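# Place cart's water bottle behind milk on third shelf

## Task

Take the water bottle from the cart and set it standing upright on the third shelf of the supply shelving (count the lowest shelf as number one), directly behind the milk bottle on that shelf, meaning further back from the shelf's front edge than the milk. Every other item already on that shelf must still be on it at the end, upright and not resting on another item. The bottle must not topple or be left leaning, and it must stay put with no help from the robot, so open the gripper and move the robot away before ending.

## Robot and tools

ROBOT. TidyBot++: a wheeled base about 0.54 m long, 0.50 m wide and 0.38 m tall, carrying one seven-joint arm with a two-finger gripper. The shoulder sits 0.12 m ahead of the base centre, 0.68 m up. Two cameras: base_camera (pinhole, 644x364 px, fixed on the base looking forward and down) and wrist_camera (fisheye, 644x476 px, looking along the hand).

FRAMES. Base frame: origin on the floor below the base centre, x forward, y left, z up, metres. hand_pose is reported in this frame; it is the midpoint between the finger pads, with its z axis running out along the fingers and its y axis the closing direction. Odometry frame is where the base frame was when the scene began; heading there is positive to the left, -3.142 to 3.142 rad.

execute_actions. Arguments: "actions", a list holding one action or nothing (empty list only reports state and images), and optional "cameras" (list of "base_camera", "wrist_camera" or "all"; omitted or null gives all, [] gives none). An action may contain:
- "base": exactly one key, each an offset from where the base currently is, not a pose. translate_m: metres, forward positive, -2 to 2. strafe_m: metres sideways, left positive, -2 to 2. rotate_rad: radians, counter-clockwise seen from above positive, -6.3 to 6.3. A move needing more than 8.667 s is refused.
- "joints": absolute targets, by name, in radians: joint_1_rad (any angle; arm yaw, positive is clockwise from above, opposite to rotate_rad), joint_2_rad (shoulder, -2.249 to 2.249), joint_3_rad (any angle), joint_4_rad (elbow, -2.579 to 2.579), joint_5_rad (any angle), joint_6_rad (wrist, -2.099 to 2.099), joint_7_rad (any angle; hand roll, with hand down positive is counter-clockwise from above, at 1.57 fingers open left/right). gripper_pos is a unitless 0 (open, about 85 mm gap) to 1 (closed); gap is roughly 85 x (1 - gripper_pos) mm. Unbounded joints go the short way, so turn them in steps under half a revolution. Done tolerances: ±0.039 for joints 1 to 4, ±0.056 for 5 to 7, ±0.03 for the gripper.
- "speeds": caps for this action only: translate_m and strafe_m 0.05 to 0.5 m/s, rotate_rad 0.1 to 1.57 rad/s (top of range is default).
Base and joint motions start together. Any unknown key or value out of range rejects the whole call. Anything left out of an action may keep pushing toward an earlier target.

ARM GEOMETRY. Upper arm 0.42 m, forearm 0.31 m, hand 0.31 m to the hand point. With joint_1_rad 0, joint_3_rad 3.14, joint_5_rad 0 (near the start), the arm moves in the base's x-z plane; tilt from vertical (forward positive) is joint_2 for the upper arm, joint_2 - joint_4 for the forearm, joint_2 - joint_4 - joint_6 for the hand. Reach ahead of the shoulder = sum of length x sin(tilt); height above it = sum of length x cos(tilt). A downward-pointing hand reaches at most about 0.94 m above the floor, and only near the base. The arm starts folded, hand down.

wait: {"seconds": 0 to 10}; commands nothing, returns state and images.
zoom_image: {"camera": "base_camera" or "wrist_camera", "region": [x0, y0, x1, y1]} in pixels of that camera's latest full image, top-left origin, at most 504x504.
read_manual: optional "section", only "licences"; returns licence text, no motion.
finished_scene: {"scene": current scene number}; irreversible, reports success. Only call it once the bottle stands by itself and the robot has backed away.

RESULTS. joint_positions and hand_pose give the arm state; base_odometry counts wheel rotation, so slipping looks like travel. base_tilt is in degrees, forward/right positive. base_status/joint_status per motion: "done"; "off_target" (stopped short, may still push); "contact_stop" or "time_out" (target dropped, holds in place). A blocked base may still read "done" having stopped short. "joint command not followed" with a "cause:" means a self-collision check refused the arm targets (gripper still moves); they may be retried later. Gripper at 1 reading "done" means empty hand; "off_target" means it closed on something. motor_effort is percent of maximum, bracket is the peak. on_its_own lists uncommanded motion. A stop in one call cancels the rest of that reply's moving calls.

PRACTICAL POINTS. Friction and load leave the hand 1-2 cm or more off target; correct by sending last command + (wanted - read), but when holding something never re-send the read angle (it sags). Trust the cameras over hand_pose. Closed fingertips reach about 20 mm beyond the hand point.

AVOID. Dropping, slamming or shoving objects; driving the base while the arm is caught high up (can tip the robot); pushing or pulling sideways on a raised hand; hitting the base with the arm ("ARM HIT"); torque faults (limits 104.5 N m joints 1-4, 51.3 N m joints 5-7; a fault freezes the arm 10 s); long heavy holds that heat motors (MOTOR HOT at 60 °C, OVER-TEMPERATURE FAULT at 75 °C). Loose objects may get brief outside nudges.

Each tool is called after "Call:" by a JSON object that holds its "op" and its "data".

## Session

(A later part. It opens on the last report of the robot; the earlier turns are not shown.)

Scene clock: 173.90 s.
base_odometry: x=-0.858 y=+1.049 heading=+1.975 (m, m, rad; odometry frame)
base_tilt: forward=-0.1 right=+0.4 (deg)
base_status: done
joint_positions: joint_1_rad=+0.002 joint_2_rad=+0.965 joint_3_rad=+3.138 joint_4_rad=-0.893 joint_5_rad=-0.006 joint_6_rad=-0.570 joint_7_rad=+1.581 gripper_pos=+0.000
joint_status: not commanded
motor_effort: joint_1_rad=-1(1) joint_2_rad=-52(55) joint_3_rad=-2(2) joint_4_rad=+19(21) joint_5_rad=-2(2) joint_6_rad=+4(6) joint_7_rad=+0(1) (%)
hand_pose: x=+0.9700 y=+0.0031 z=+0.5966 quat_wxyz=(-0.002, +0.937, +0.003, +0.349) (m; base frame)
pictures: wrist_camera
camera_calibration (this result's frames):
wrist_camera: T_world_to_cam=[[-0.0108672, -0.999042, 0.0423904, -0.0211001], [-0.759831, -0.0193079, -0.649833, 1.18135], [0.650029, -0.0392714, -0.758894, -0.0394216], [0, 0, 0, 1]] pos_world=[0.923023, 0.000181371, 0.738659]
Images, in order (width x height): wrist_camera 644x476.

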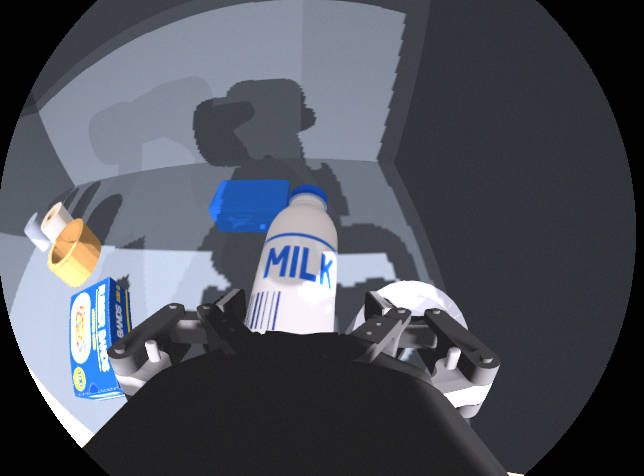

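Call:
{"op": "execute_actions", "data": {"actions": [{"joints":{"gripper_pos":1.0}}], "cameras": ["wrist_camera"]}}

Scene clock: 175.80 s.
base_odometry: x=-0.858 y=+1.049 heading=+1.975 (m, m, rad; odometry frame)
base_tilt: forward=-0.1 right=+0.4 (deg)
base_status: not commanded
joint_positions: joint_1_rad=+0.000 joint_2_rad=+0.941 joint_3_rad=+3.138 joint_4_rad=-0.878 joint_5_rad=-0.006 joint_6_rad=-0.569 joint_7_rad=+1.581 gripper_pos=+0.999
joint_status: all done
motor_effort: joint_1_rad=+0(3) joint_2_rad=-45(52) joint_3_rad=-1(2) joint_4_rad=+16(19) joint_5_rad=-1(2) joint_6_rad=+2(5) joint_7_rad=+0(0) (%)
hand_pose: x=+0.9766 y=+0.0044 z=+0.6255 quat_wxyz=(-0.002, +0.930, +0.003, +0.368) (m; base frame)
pictures: wrist_camera
camera_calibration (this result's frames):
wrist_camera: T_world_to_cam=[[-0.0114121, -0.999066, 0.0416791, -0.0200094], [-0.732879, -0.0199995, -0.680065, 1.19778], [0.680263, -0.0383067, -0.731966, -0.0681119], [0, 0, 0, 1]] pos_world=[0.923935, 0.00135518, 0.765548]
Images, in order (width x height): wrist_camera 644x476.

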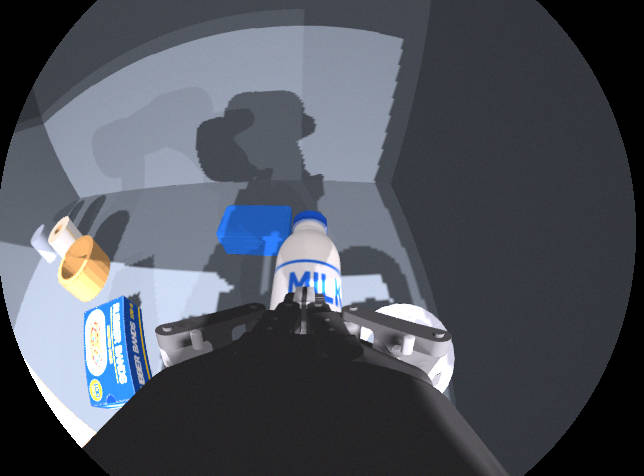

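Call:
{"op": "execute_actions", "data": {"actions": [{"joints":{"gripper_pos":0.0}}], "cameras": []}}

Call:
{"op": "execute_actions", "data": {"actions": [{"joints":{"joint_2_rad":1.03,"joint_4_rad":-0.9}}], "cameras": ["wrist_camera"]}}

Scene clock: 181.03 s.
base_odometry: x=-0.858 y=+1.049 heading=+1.975 (m, m, rad; odometry frame)
base_tilt: forward=-0.1 right=+0.4 (deg)
base_status: not commanded
joint_positions: joint_1_rad=+0.000 joint_2_rad=+0.966 joint_3_rad=+3.138 joint_4_rad=-0.884 joint_5_rad=-0.006 joint_6_rad=-0.569 joint_7_rad=+1.581 gripper_pos=+0.000
joint_status: all done
motor_effort: joint_1_rad=-1(1) joint_2_rad=-56(56) joint_3_rad=-1(1) joint_4_rad=+21(21) joint_5_rad=+0(1) joint_6_rad=+6(5) joint_7_rad=+0(0) (%)
hand_pose: x=+0.9730 y=+0.0044 z=+0.6009 quat_wxyz=(-0.003, +0.935, +0.003, +0.353) (m; base frame)
pictures: none
No camera images: the call's "cameras" was empty. Leave "cameras" out to get every camera's image.

Scene clock: 181.73 s.
base_odometry: x=-0.858 y=+1.049 heading=+1.975 (m, m, rad; odometry frame)
base_tilt: forward=-0.1 right=+0.4 (deg)
base_status: not commanded
joint_positions: joint_1_rad=+0.000 joint_2_rad=+0.975 joint_3_rad=+3.138 joint_4_rad=-0.879 joint_5_rad=-0.006 joint_6_rad=-0.569 joint_7_rad=+1.581 gripper_pos=+0.000
joint_status: joint_2_rad off_target (ended at +0.975, target +1.030); the others done
motor_effort: joint_1_rad=-1(1) joint_2_rad=-47(56) joint_3_rad=-2(2) joint_4_rad=+17(20) joint_5_rad=-1(2) joint_6_rad=+4(6) joint_7_rad=-1(1) (%)
hand_pose: x=+0.9739 y=+0.0044 z=+0.5958 quat_wxyz=(-0.003, +0.936, +0.003, +0.352) (m; base frame)
pictures: wrist_camera
camera_calibration (this result's frames):
wrist_camera: T_world_to_cam=[[-0.00994443, -0.999066, 0.0420499, -0.0204525], [-0.756219, -0.0199997, -0.654013, 1.18284], [0.654243, -0.0383027, -0.755314, -0.04875], [0, 0, 0, 1]] pos_world=[0.926175, 0.00135568, 0.73763]
Images, in order (width x height): wrist_camera 644x476.

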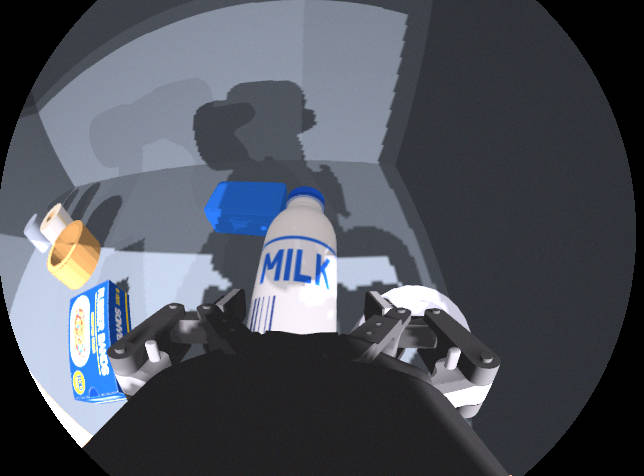

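Call:
{"op": "execute_actions", "data": {"actions": [{"base":{"strafe_m":0.07},"speeds":{"strafe_m":0.06}}], "cameras": ["wrist_camera"]}}

Scene clock: 184.83 s.
base_odometry: x=-0.922 y=+1.021 heading=+1.975 (m, m, rad; odometry frame)
base_tilt: forward=-0.1 right=+0.4 (deg)
base_status: done
joint_positions: joint_1_rad=+0.008 joint_2_rad=+1.002 joint_3_rad=+3.143 joint_4_rad=-0.883 joint_5_rad=-0.006 joint_6_rad=-0.569 joint_7_rad=+1.581 gripper_pos=+0.000
joint_status: not commanded
motor_effort: joint_1_rad=-1(4) joint_2_rad=-51(56) joint_3_rad=-1(4) joint_4_rad=+18(20) joint_5_rad=-1(3) joint_6_rad=+4(5) joint_7_rad=+0(1) (%)
hand_pose: x=+0.9699 y=-0.0053 z=+0.5703 quat_wxyz=(+0.002, +0.942, -0.001, +0.337) (m; base frame)
pictures: wrist_camera
camera_calibration (this result's frames):
wrist_camera: T_world_to_cam=[[-0.0193626, -0.9987, 0.0471552, -0.0228857], [-0.776656, -0.0146772, -0.629754, 1.16892], [0.629628, -0.048817, -0.775362, -0.0305079], [0, 0, 0, 1]] pos_world=[0.926614, -0.0071888, 0.713557]
Images, in order (width x height): wrist_camera 644x476.

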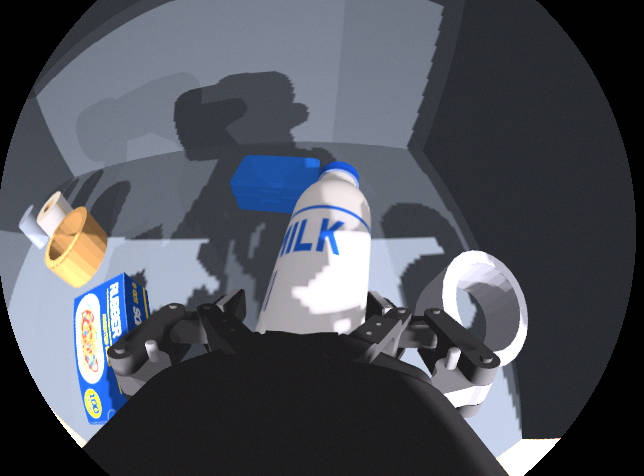

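Now the hand dropped to z=0.57 with the milk between fingers. Close.

Call:
{"op": "execute_actions", "data": {"actions": [{"joints":{"gripper_pos":1.0}}], "cameras": ["wrist_camera"]}}

Scene clock: 186.50 s.
base_odometry: x=-0.922 y=+1.021 heading=+1.975 (m, m, rad; odometry frame)
base_tilt: forward=-0.1 right=+0.4 (deg)
base_status: not commanded
joint_positions: joint_1_rad=+0.007 joint_2_rad=+1.001 joint_3_rad=+3.143 joint_4_rad=-0.883 joint_5_rad=-0.006 joint_6_rad=-0.569 joint_7_rad=+1.581 gripper_pos=+0.260
joint_status: gripper_pos off_target (ended at +0.260, target +1.000)
motor_effort: joint_1_rad=-1(4) joint_2_rad=-50(52) joint_3_rad=-1(3) joint_4_rad=+17(19) joint_5_rad=-1(1) joint_6_rad=+3(4) joint_7_rad=+0(0) (%)
hand_pose: x=+0.9701 y=-0.0049 z=+0.5716 quat_wxyz=(+0.001, +0.941, -0.001, +0.337) (m; base frame)
pictures: wrist_camera
camera_calibration (this result's frames):
wrist_camera: T_world_to_cam=[[-0.0189054, -0.99871, 0.0471368, -0.0229242], [-0.775633, -0.0150993, -0.631004, 1.16964], [0.630901, -0.0484903, -0.774346, -0.0314322], [0, 0, 0, 1]] pos_world=[0.926611, -0.00675794, 0.714791]
Images, in order (width x height): wrist_camera 644x476.

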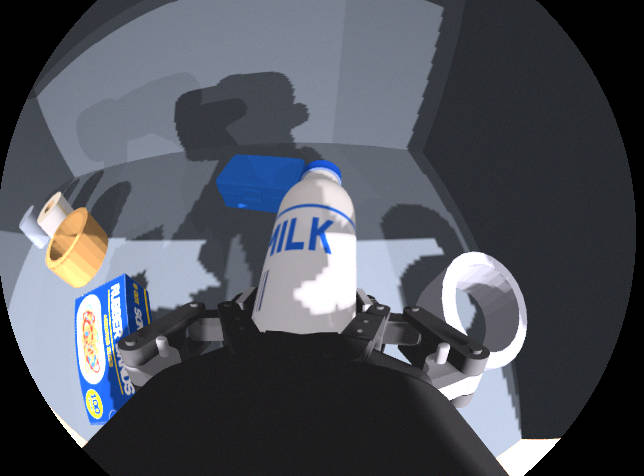

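Call:
{"op": "execute_actions", "data": {"actions": [{"joints":{"joint_2_rad":0.88}}], "cameras": []}}

Call:
{"op": "execute_actions", "data": {"actions": [{"base":{"translate_m":-0.45},"speeds":{"translate_m":0.2}}], "cameras": []}}

Call:
{"op": "execute_actions", "data": {"actions": [{"base":{"strafe_m":-0.055},"joints":{"joint_2_rad":0.0,"joint_4_rad":-1.95,"joint_6_rad":1.07}}]}}

Scene clock: 189.87 s.
base_odometry: x=-0.922 y=+1.021 heading=+1.975 (m, m, rad; odometry frame)
base_tilt: forward=-0.1 right=+0.4 (deg)
base_status: not commanded
joint_positions: joint_1_rad=+0.007 joint_2_rad=+0.942 joint_3_rad=+3.143 joint_4_rad=-0.918 joint_5_rad=-0.006 joint_6_rad=-0.589 joint_7_rad=+1.581 gripper_pos=+0.260
joint_status: joint_2_rad off_target (ended at +0.942, target +0.880)
motor_effort: joint_1_rad=+0(2) joint_2_rad=-64(65) joint_3_rad=-1(1) joint_4_rad=+26(27) joint_5_rad=-1(0) joint_6_rad=+8(9) joint_7_rad=+0(0) (%)
hand_pose: x=+0.9592 y=-0.0048 z=+0.5997 quat_wxyz=(+0.001, +0.941, -0.001, +0.339) (m; base frame)
pictures: none
No camera images: the call's "cameras" was empty. Leave "cameras" out to get every camera's image.

Scene clock: 192.90 s.
base_odometry: x=-0.745 y=+0.607 heading=+1.975 (m, m, rad; odometry frame)
base_tilt: forward=-0.1 right=+0.4 (deg)
base_status: done
joint_positions: joint_1_rad=+0.007 joint_2_rad=+0.941 joint_3_rad=+3.143 joint_4_rad=-0.918 joint_5_rad=-0.006 joint_6_rad=-0.591 joint_7_rad=+1.581 gripper_pos=+0.260
joint_status: not commanded
motor_effort: joint_1_rad=-1(1) joint_2_rad=-64(69) joint_3_rad=-1(2) joint_4_rad=+26(26) joint_5_rad=+0(0) joint_6_rad=+8(9) joint_7_rad=-1(0) (%)
hand_pose: x=+0.9588 y=-0.0047 z=+0.6002 quat_wxyz=(+0.001, +0.941, -0.001, +0.339) (m; base frame)
pictures: none
No camera images: the call's "cameras" was empty. Leave "cameras" out to get every camera's image.

Scene clock: 195.33 s.
base_odometry: x=-0.695 y=+0.629 heading=+1.975 (m, m, rad; odometry frame)
base_tilt: forward=-0.1 right=+0.4 (deg)
base_status: done
joint_positions: joint_1_rad=+0.004 joint_2_rad=+0.034 joint_3_rad=+3.145 joint_4_rad=-1.960 joint_5_rad=-0.006 joint_6_rad=+1.020 joint_7_rad=+1.581 gripper_pos=+0.260
joint_status: all done
motor_effort: joint_1_rad=-1(6) joint_2_rad=-29(67) joint_3_rad=-1(3) joint_4_rad=+26(28) joint_5_rad=+0(0) joint_6_rad=+10(12) joint_7_rad=-1(0) (%)
hand_pose: x=+0.6775 y=-0.0039 z=+1.1480 quat_wxyz=(+0.007, +0.468, -0.002, +0.884) (m; base frame)
pictures: base_camera, wrist_camera
camera_calibration (this result's frames):
wrist_camera: T_world_to_cam=[[-0.0609481, -0.998097, -0.00935757, 0.0386559], [0.55704, -0.026233, -0.830071, 0.63206], [0.828246, -0.0558038, 0.557579, -1.06324], [0, 0, 0, 1]] pos_world=[0.530902, -0.00416992, 1.11786]
Images, in order (width x height): base_camera 644x364, wrist_camera 644x476.

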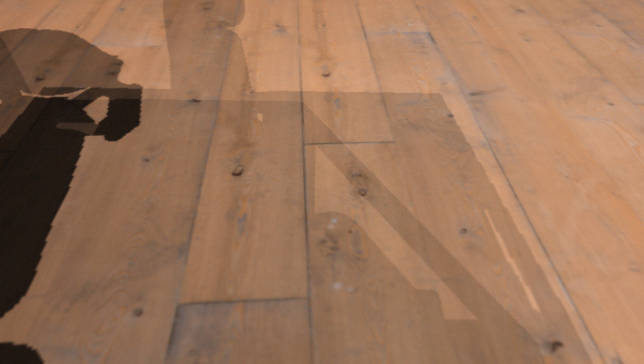

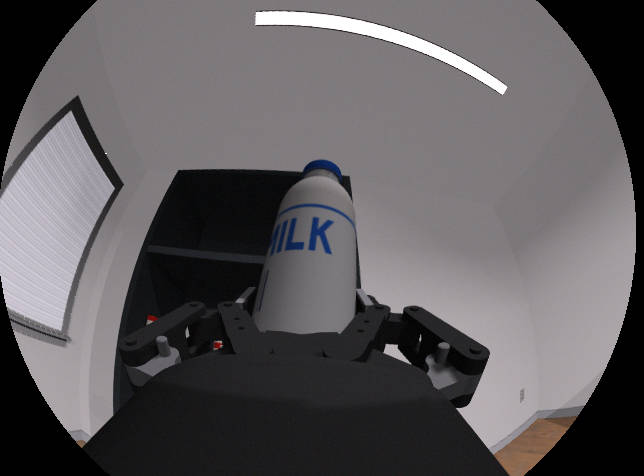

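Call:
{"op": "execute_actions", "data": {"actions": [{"base":{"translate_m":0.6},"speeds":{"translate_m":0.2},"joints":{"joint_6_rad":1.12}}]}}

Scene clock: 200.57 s.
base_odometry: x=-0.930 y=+1.181 heading=+1.975 (m, m, rad; odometry frame)
base_tilt: forward=-0.1 right=+0.4 (deg)
base_status: done
joint_positions: joint_1_rad=+0.004 joint_2_rad=+0.031 joint_3_rad=+3.145 joint_4_rad=-1.965 joint_5_rad=-0.006 joint_6_rad=+1.071 joint_7_rad=+1.581 gripper_pos=+0.260
joint_status: all done
motor_effort: joint_1_rad=-1(1) joint_2_rad=-28(33) joint_3_rad=+0(1) joint_4_rad=+26(27) joint_5_rad=+0(0) joint_6_rad=+10(11) joint_7_rad=+0(0) (%)
hand_pose: x=+0.6670 y=-0.0039 z=+1.1603 quat_wxyz=(+0.007, +0.446, -0.002, +0.895) (m; base frame)
pictures: base_camera, wrist_camera
camera_calibration (this result's frames):
wrist_camera: T_world_to_cam=[[-0.0606868, -0.998086, -0.0119272, 0.0409568], [0.597481, -0.0267515, -0.801437, 0.587896], [0.799584, -0.0557629, 0.59796, -1.08909], [0, 0, 0, 1]] pos_world=[0.522047, -0.00412539, 1.12288]
Images, in order (width x height): base_camera 644x364, wrist_camera 644x476.

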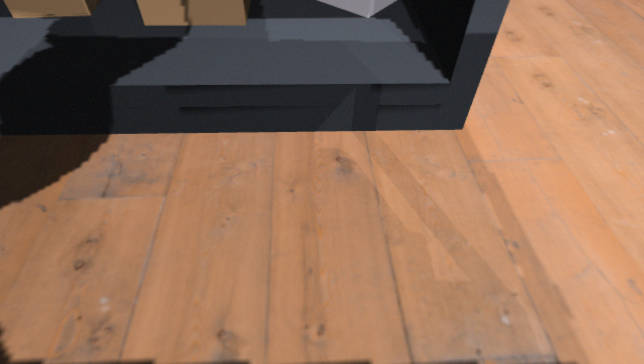

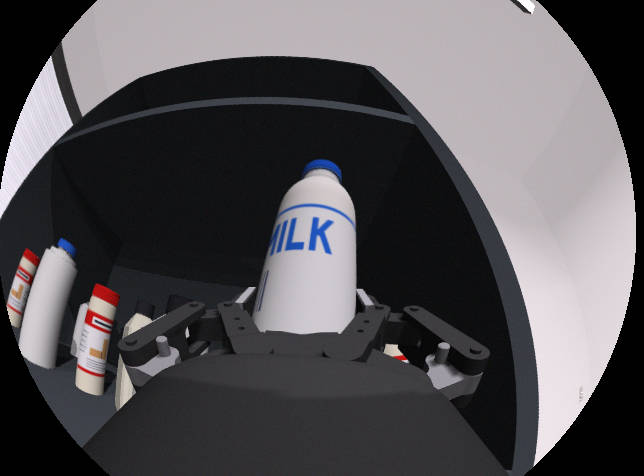

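Call:
{"op": "execute_actions", "data": {"actions": [{"base":{"translate_m":0.04},"speeds":{"translate_m":0.08}}], "cameras": []}}

Call:
{"op": "execute_actions", "data": {"actions": [{"joints":{"joint_2_rad":0.04,"joint_4_rad":-2.1,"joint_6_rad":1.25}}], "cameras": ["wrist_camera"]}}

Scene clock: 203.00 s.
base_odometry: x=-0.946 y=+1.218 heading=+1.975 (m, m, rad; odometry frame)
base_tilt: forward=-0.1 right=+0.4 (deg)
base_status: done
joint_positions: joint_1_rad=+0.004 joint_2_rad=+0.031 joint_3_rad=+3.145 joint_4_rad=-1.965 joint_5_rad=-0.006 joint_6_rad=+1.071 joint_7_rad=+1.581 gripper_pos=+0.260
joint_status: not commanded
motor_effort: joint_1_rad=-1(2) joint_2_rad=-29(33) joint_3_rad=-1(2) joint_4_rad=+26(27) joint_5_rad=+0(0) joint_6_rad=+10(11) joint_7_rad=+0(0) (%)
hand_pose: x=+0.6668 y=-0.0039 z=+1.1604 quat_wxyz=(+0.007, +0.446, -0.002, +0.895) (m; base frame)
pictures: none
No camera images: the call's "cameras" was empty. Leave "cameras" out to get every camera's image.

Scene clock: 204.07 s.
base_odometry: x=-0.946 y=+1.218 heading=+1.975 (m, m, rad; odometry frame)
base_tilt: forward=-0.1 right=+0.4 (deg)
base_status: not commanded
joint_positions: joint_1_rad=+0.004 joint_2_rad=+0.055 joint_3_rad=+3.145 joint_4_rad=-2.118 joint_5_rad=-0.006 joint_6_rad=+1.191 joint_7_rad=+1.581 gripper_pos=+0.260
joint_status: joint_6_rad off_target (ended at +1.191, target +1.250); the others done
motor_effort: joint_1_rad=-1(1) joint_2_rad=-29(30) joint_3_rad=+0(0) joint_4_rad=+24(26) joint_5_rad=-1(1) joint_6_rad=+11(11) joint_7_rad=+0(0) (%)
hand_pose: x=+0.6599 y=-0.0039 z=+1.0970 quat_wxyz=(+0.008, +0.471, -0.002, +0.882) (m; base frame)
pictures: wrist_camera
camera_calibration (this result's frames):
wrist_camera: T_world_to_cam=[[-0.0618814, -0.998048, -0.00840554, 0.0366796], [0.550925, -0.0271338, -0.834113, 0.607967], [0.832257, -0.0562469, 0.551529, -1.01625], [0, 0, 0, 1]] pos_world=[0.513108, -0.00405647, 1.06791]
Images, in order (width x height): wrist_camera 644x476.

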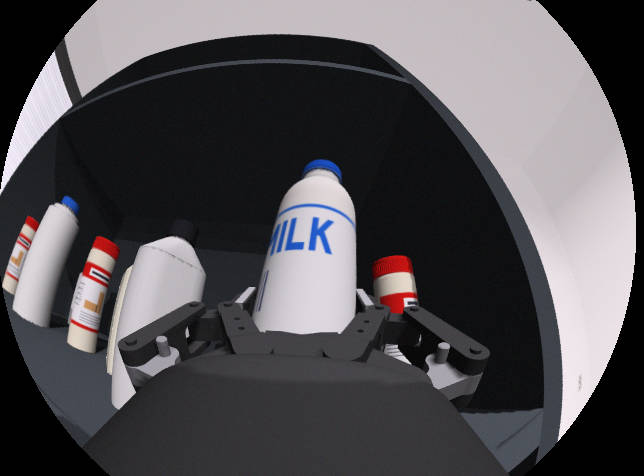

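Call:
{"op": "execute_actions", "data": {"actions": [{"joints":{"joint_4_rad":-2.2,"joint_6_rad":1.36}}], "cameras": []}}

Scene clock: 206.37 s.
base_odometry: x=-0.946 y=+1.218 heading=+1.975 (m, m, rad; odometry frame)
base_tilt: forward=-0.1 right=+0.4 (deg)
base_status: not commanded
joint_positions: joint_1_rad=+0.004 joint_2_rad=+0.055 joint_3_rad=+3.145 joint_4_rad=-2.216 joint_5_rad=-0.006 joint_6_rad=+1.303 joint_7_rad=+1.581 gripper_pos=+0.260
joint_status: joint_6_rad off_target (ended at +1.303, target +1.360); the others done
motor_effort: joint_1_rad=+0(1) joint_2_rad=-27(29) joint_3_rad=-1(0) joint_4_rad=+24(24) joint_5_rad=+0(1) joint_6_rad=+10(11) joint_7_rad=+0(0) (%)
hand_pose: x=+0.6389 y=-0.0038 z=+1.0758 quat_wxyz=(+0.008, +0.465, -0.002, +0.885) (m; base frame)
pictures: none
No camera images: the call's "cameras" was empty. Leave "cameras" out to get every camera's image.

Call:
{"op": "execute_actions", "data": {"actions": [{"joints":{"joint_2_rad":0.13,"joint_6_rad":1.4}}], "cameras": ["wrist_camera"]}}

Scene clock: 207.83 s.
base_odometry: x=-0.946 y=+1.218 heading=+1.975 (m, m, rad; odometry frame)
base_tilt: forward=-0.1 right=+0.4 (deg)
base_status: not commanded
joint_positions: joint_1_rad=+0.004 joint_2_rad=+0.122 joint_3_rad=+3.145 joint_4_rad=-2.215 joint_5_rad=-0.006 joint_6_rad=+1.358 joint_7_rad=+1.579 gripper_pos=+0.263
joint_status: all done
motor_effort: joint_1_rad=+0(0) joint_2_rad=-26(29) joint_3_rad=-1(0) joint_4_rad=+21(23) joint_5_rad=+0(0) joint_6_rad=+8(11) joint_7_rad=+0(1) (%)
hand_pose: x=+0.6550 y=-0.0039 z=+1.0550 quat_wxyz=(+0.007, +0.470, -0.002, +0.882) (m; base frame)
pictures: wrist_camera
camera_calibration (this result's frames):
wrist_camera: T_world_to_cam=[[-0.0616273, -0.998058, -0.00911831, 0.0366366], [0.552605, -0.0265113, -0.833022, 0.57335], [0.831162, -0.0563757, 0.553165, -0.989973], [0, 0, 0, 1]] pos_world=[0.508249, -0.00404473, 1.02557]
Images, in order (width x height): wrist_camera 644x476.

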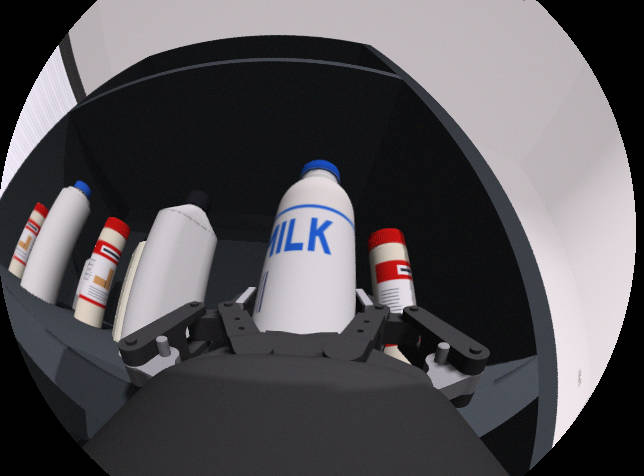

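Efforts dropping — contact. Release.

Call:
{"op": "execute_actions", "data": {"actions": [{"joints":{"gripper_pos":0.0}}], "cameras": []}}

Call:
{"op": "execute_actions", "data": {"actions": [{"base":{"translate_m":-0.5},"speeds":{"translate_m":0.15}}], "cameras": []}}

Call:
{"op": "execute_actions", "data": {"actions": [{"joints":{"joint_2_rad":-0.24,"joint_4_rad":-1.6,"joint_6_rad":-0.1}}], "cameras": ["wrist_camera"]}}

Scene clock: 210.23 s.
base_odometry: x=-0.946 y=+1.218 heading=+1.975 (m, m, rad; odometry frame)
base_tilt: forward=-0.1 right=+0.4 (deg)
base_status: not commanded
joint_positions: joint_1_rad=+0.004 joint_2_rad=+0.122 joint_3_rad=+3.145 joint_4_rad=-2.211 joint_5_rad=-0.006 joint_6_rad=+1.367 joint_7_rad=+1.579 gripper_pos=+0.000
joint_status: all done
motor_effort: joint_1_rad=-1(1) joint_2_rad=-24(26) joint_3_rad=+0(0) joint_4_rad=+18(21) joint_5_rad=+0(0) joint_6_rad=+7(8) joint_7_rad=+0(0) (%)
hand_pose: x=+0.6536 y=-0.0039 z=+1.0597 quat_wxyz=(+0.007, +0.464, -0.002, +0.886) (m; base frame)
pictures: none
No camera images: the call's "cameras" was empty. Leave "cameras" out to get every camera's image.

Scene clock: 214.23 s.
base_odometry: x=-0.749 y=+0.758 heading=+1.975 (m, m, rad; odometry frame)
base_tilt: forward=-0.2 right=+0.4 (deg)
base_status: done
joint_positions: joint_1_rad=+0.004 joint_2_rad=+0.124 joint_3_rad=+3.145 joint_4_rad=-2.210 joint_5_rad=-0.006 joint_6_rad=+1.369 joint_7_rad=+1.579 gripper_pos=+0.000
joint_status: not commanded
motor_effort: joint_1_rad=-2(2) joint_2_rad=-24(26) joint_3_rad=-1(2) joint_4_rad=+18(18) joint_5_rad=-1(0) joint_6_rad=+6(7) joint_7_rad=+0(0) (%)
hand_pose: x=+0.6542 y=-0.0038 z=+1.0590 quat_wxyz=(+0.007, +0.464, -0.002, +0.886) (m; base frame)
pictures: none
No camera images: the call's "cameras" was empty. Leave "cameras" out to get every camera's image.

Scene clock: 216.23 s.
base_odometry: x=-0.749 y=+0.758 heading=+1.975 (m, m, rad; odometry frame)
base_tilt: forward=-0.2 right=+0.4 (deg)
base_status: not commanded
joint_positions: joint_1_rad=+0.004 joint_2_rad=-0.232 joint_3_rad=+3.145 joint_4_rad=-1.612 joint_5_rad=-0.006 joint_6_rad=-0.069 joint_7_rad=+1.579 gripper_pos=+0.000
joint_status: all done
motor_effort: joint_1_rad=-2(2) joint_2_rad=-14(25) joint_3_rad=+0(0) joint_4_rad=+23(23) joint_5_rad=+0(1) joint_6_rad=+8(8) joint_7_rad=+0(0) (%)
hand_pose: x=+0.6398 y=-0.0023 z=+1.1892 quat_wxyz=(+0.003, +0.662, -0.002, +0.749) (m; base frame)
pictures: wrist_camera
camera_calibration (this result's frames):
wrist_camera: T_world_to_cam=[[-0.0531785, -0.998515, 0.0118648, 0.00817967], [0.116695, -0.0180142, -0.993004, 1.16273], [0.991743, -0.0514219, 0.11748, -0.636095], [0, 0, 0, 1]] pos_world=[0.495593, -0.00359599, 1.22923]
Images, in order (width x height): wrist_camera 644x476.

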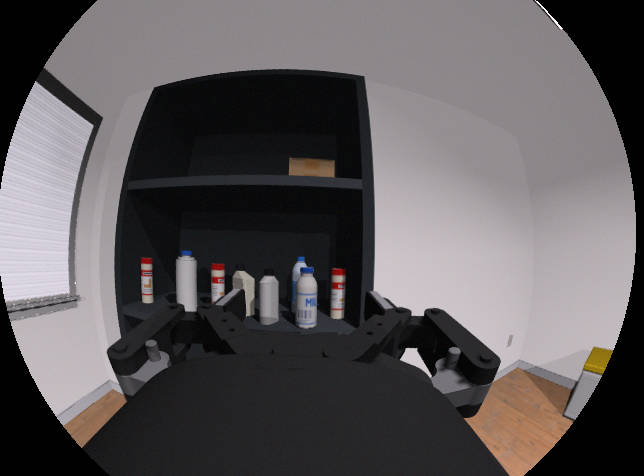

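Milk upright in front, water straight behind it.

Call:
{"op": "finished_scene", "data": {"scene": 2}}

The scene is finished: the task was done.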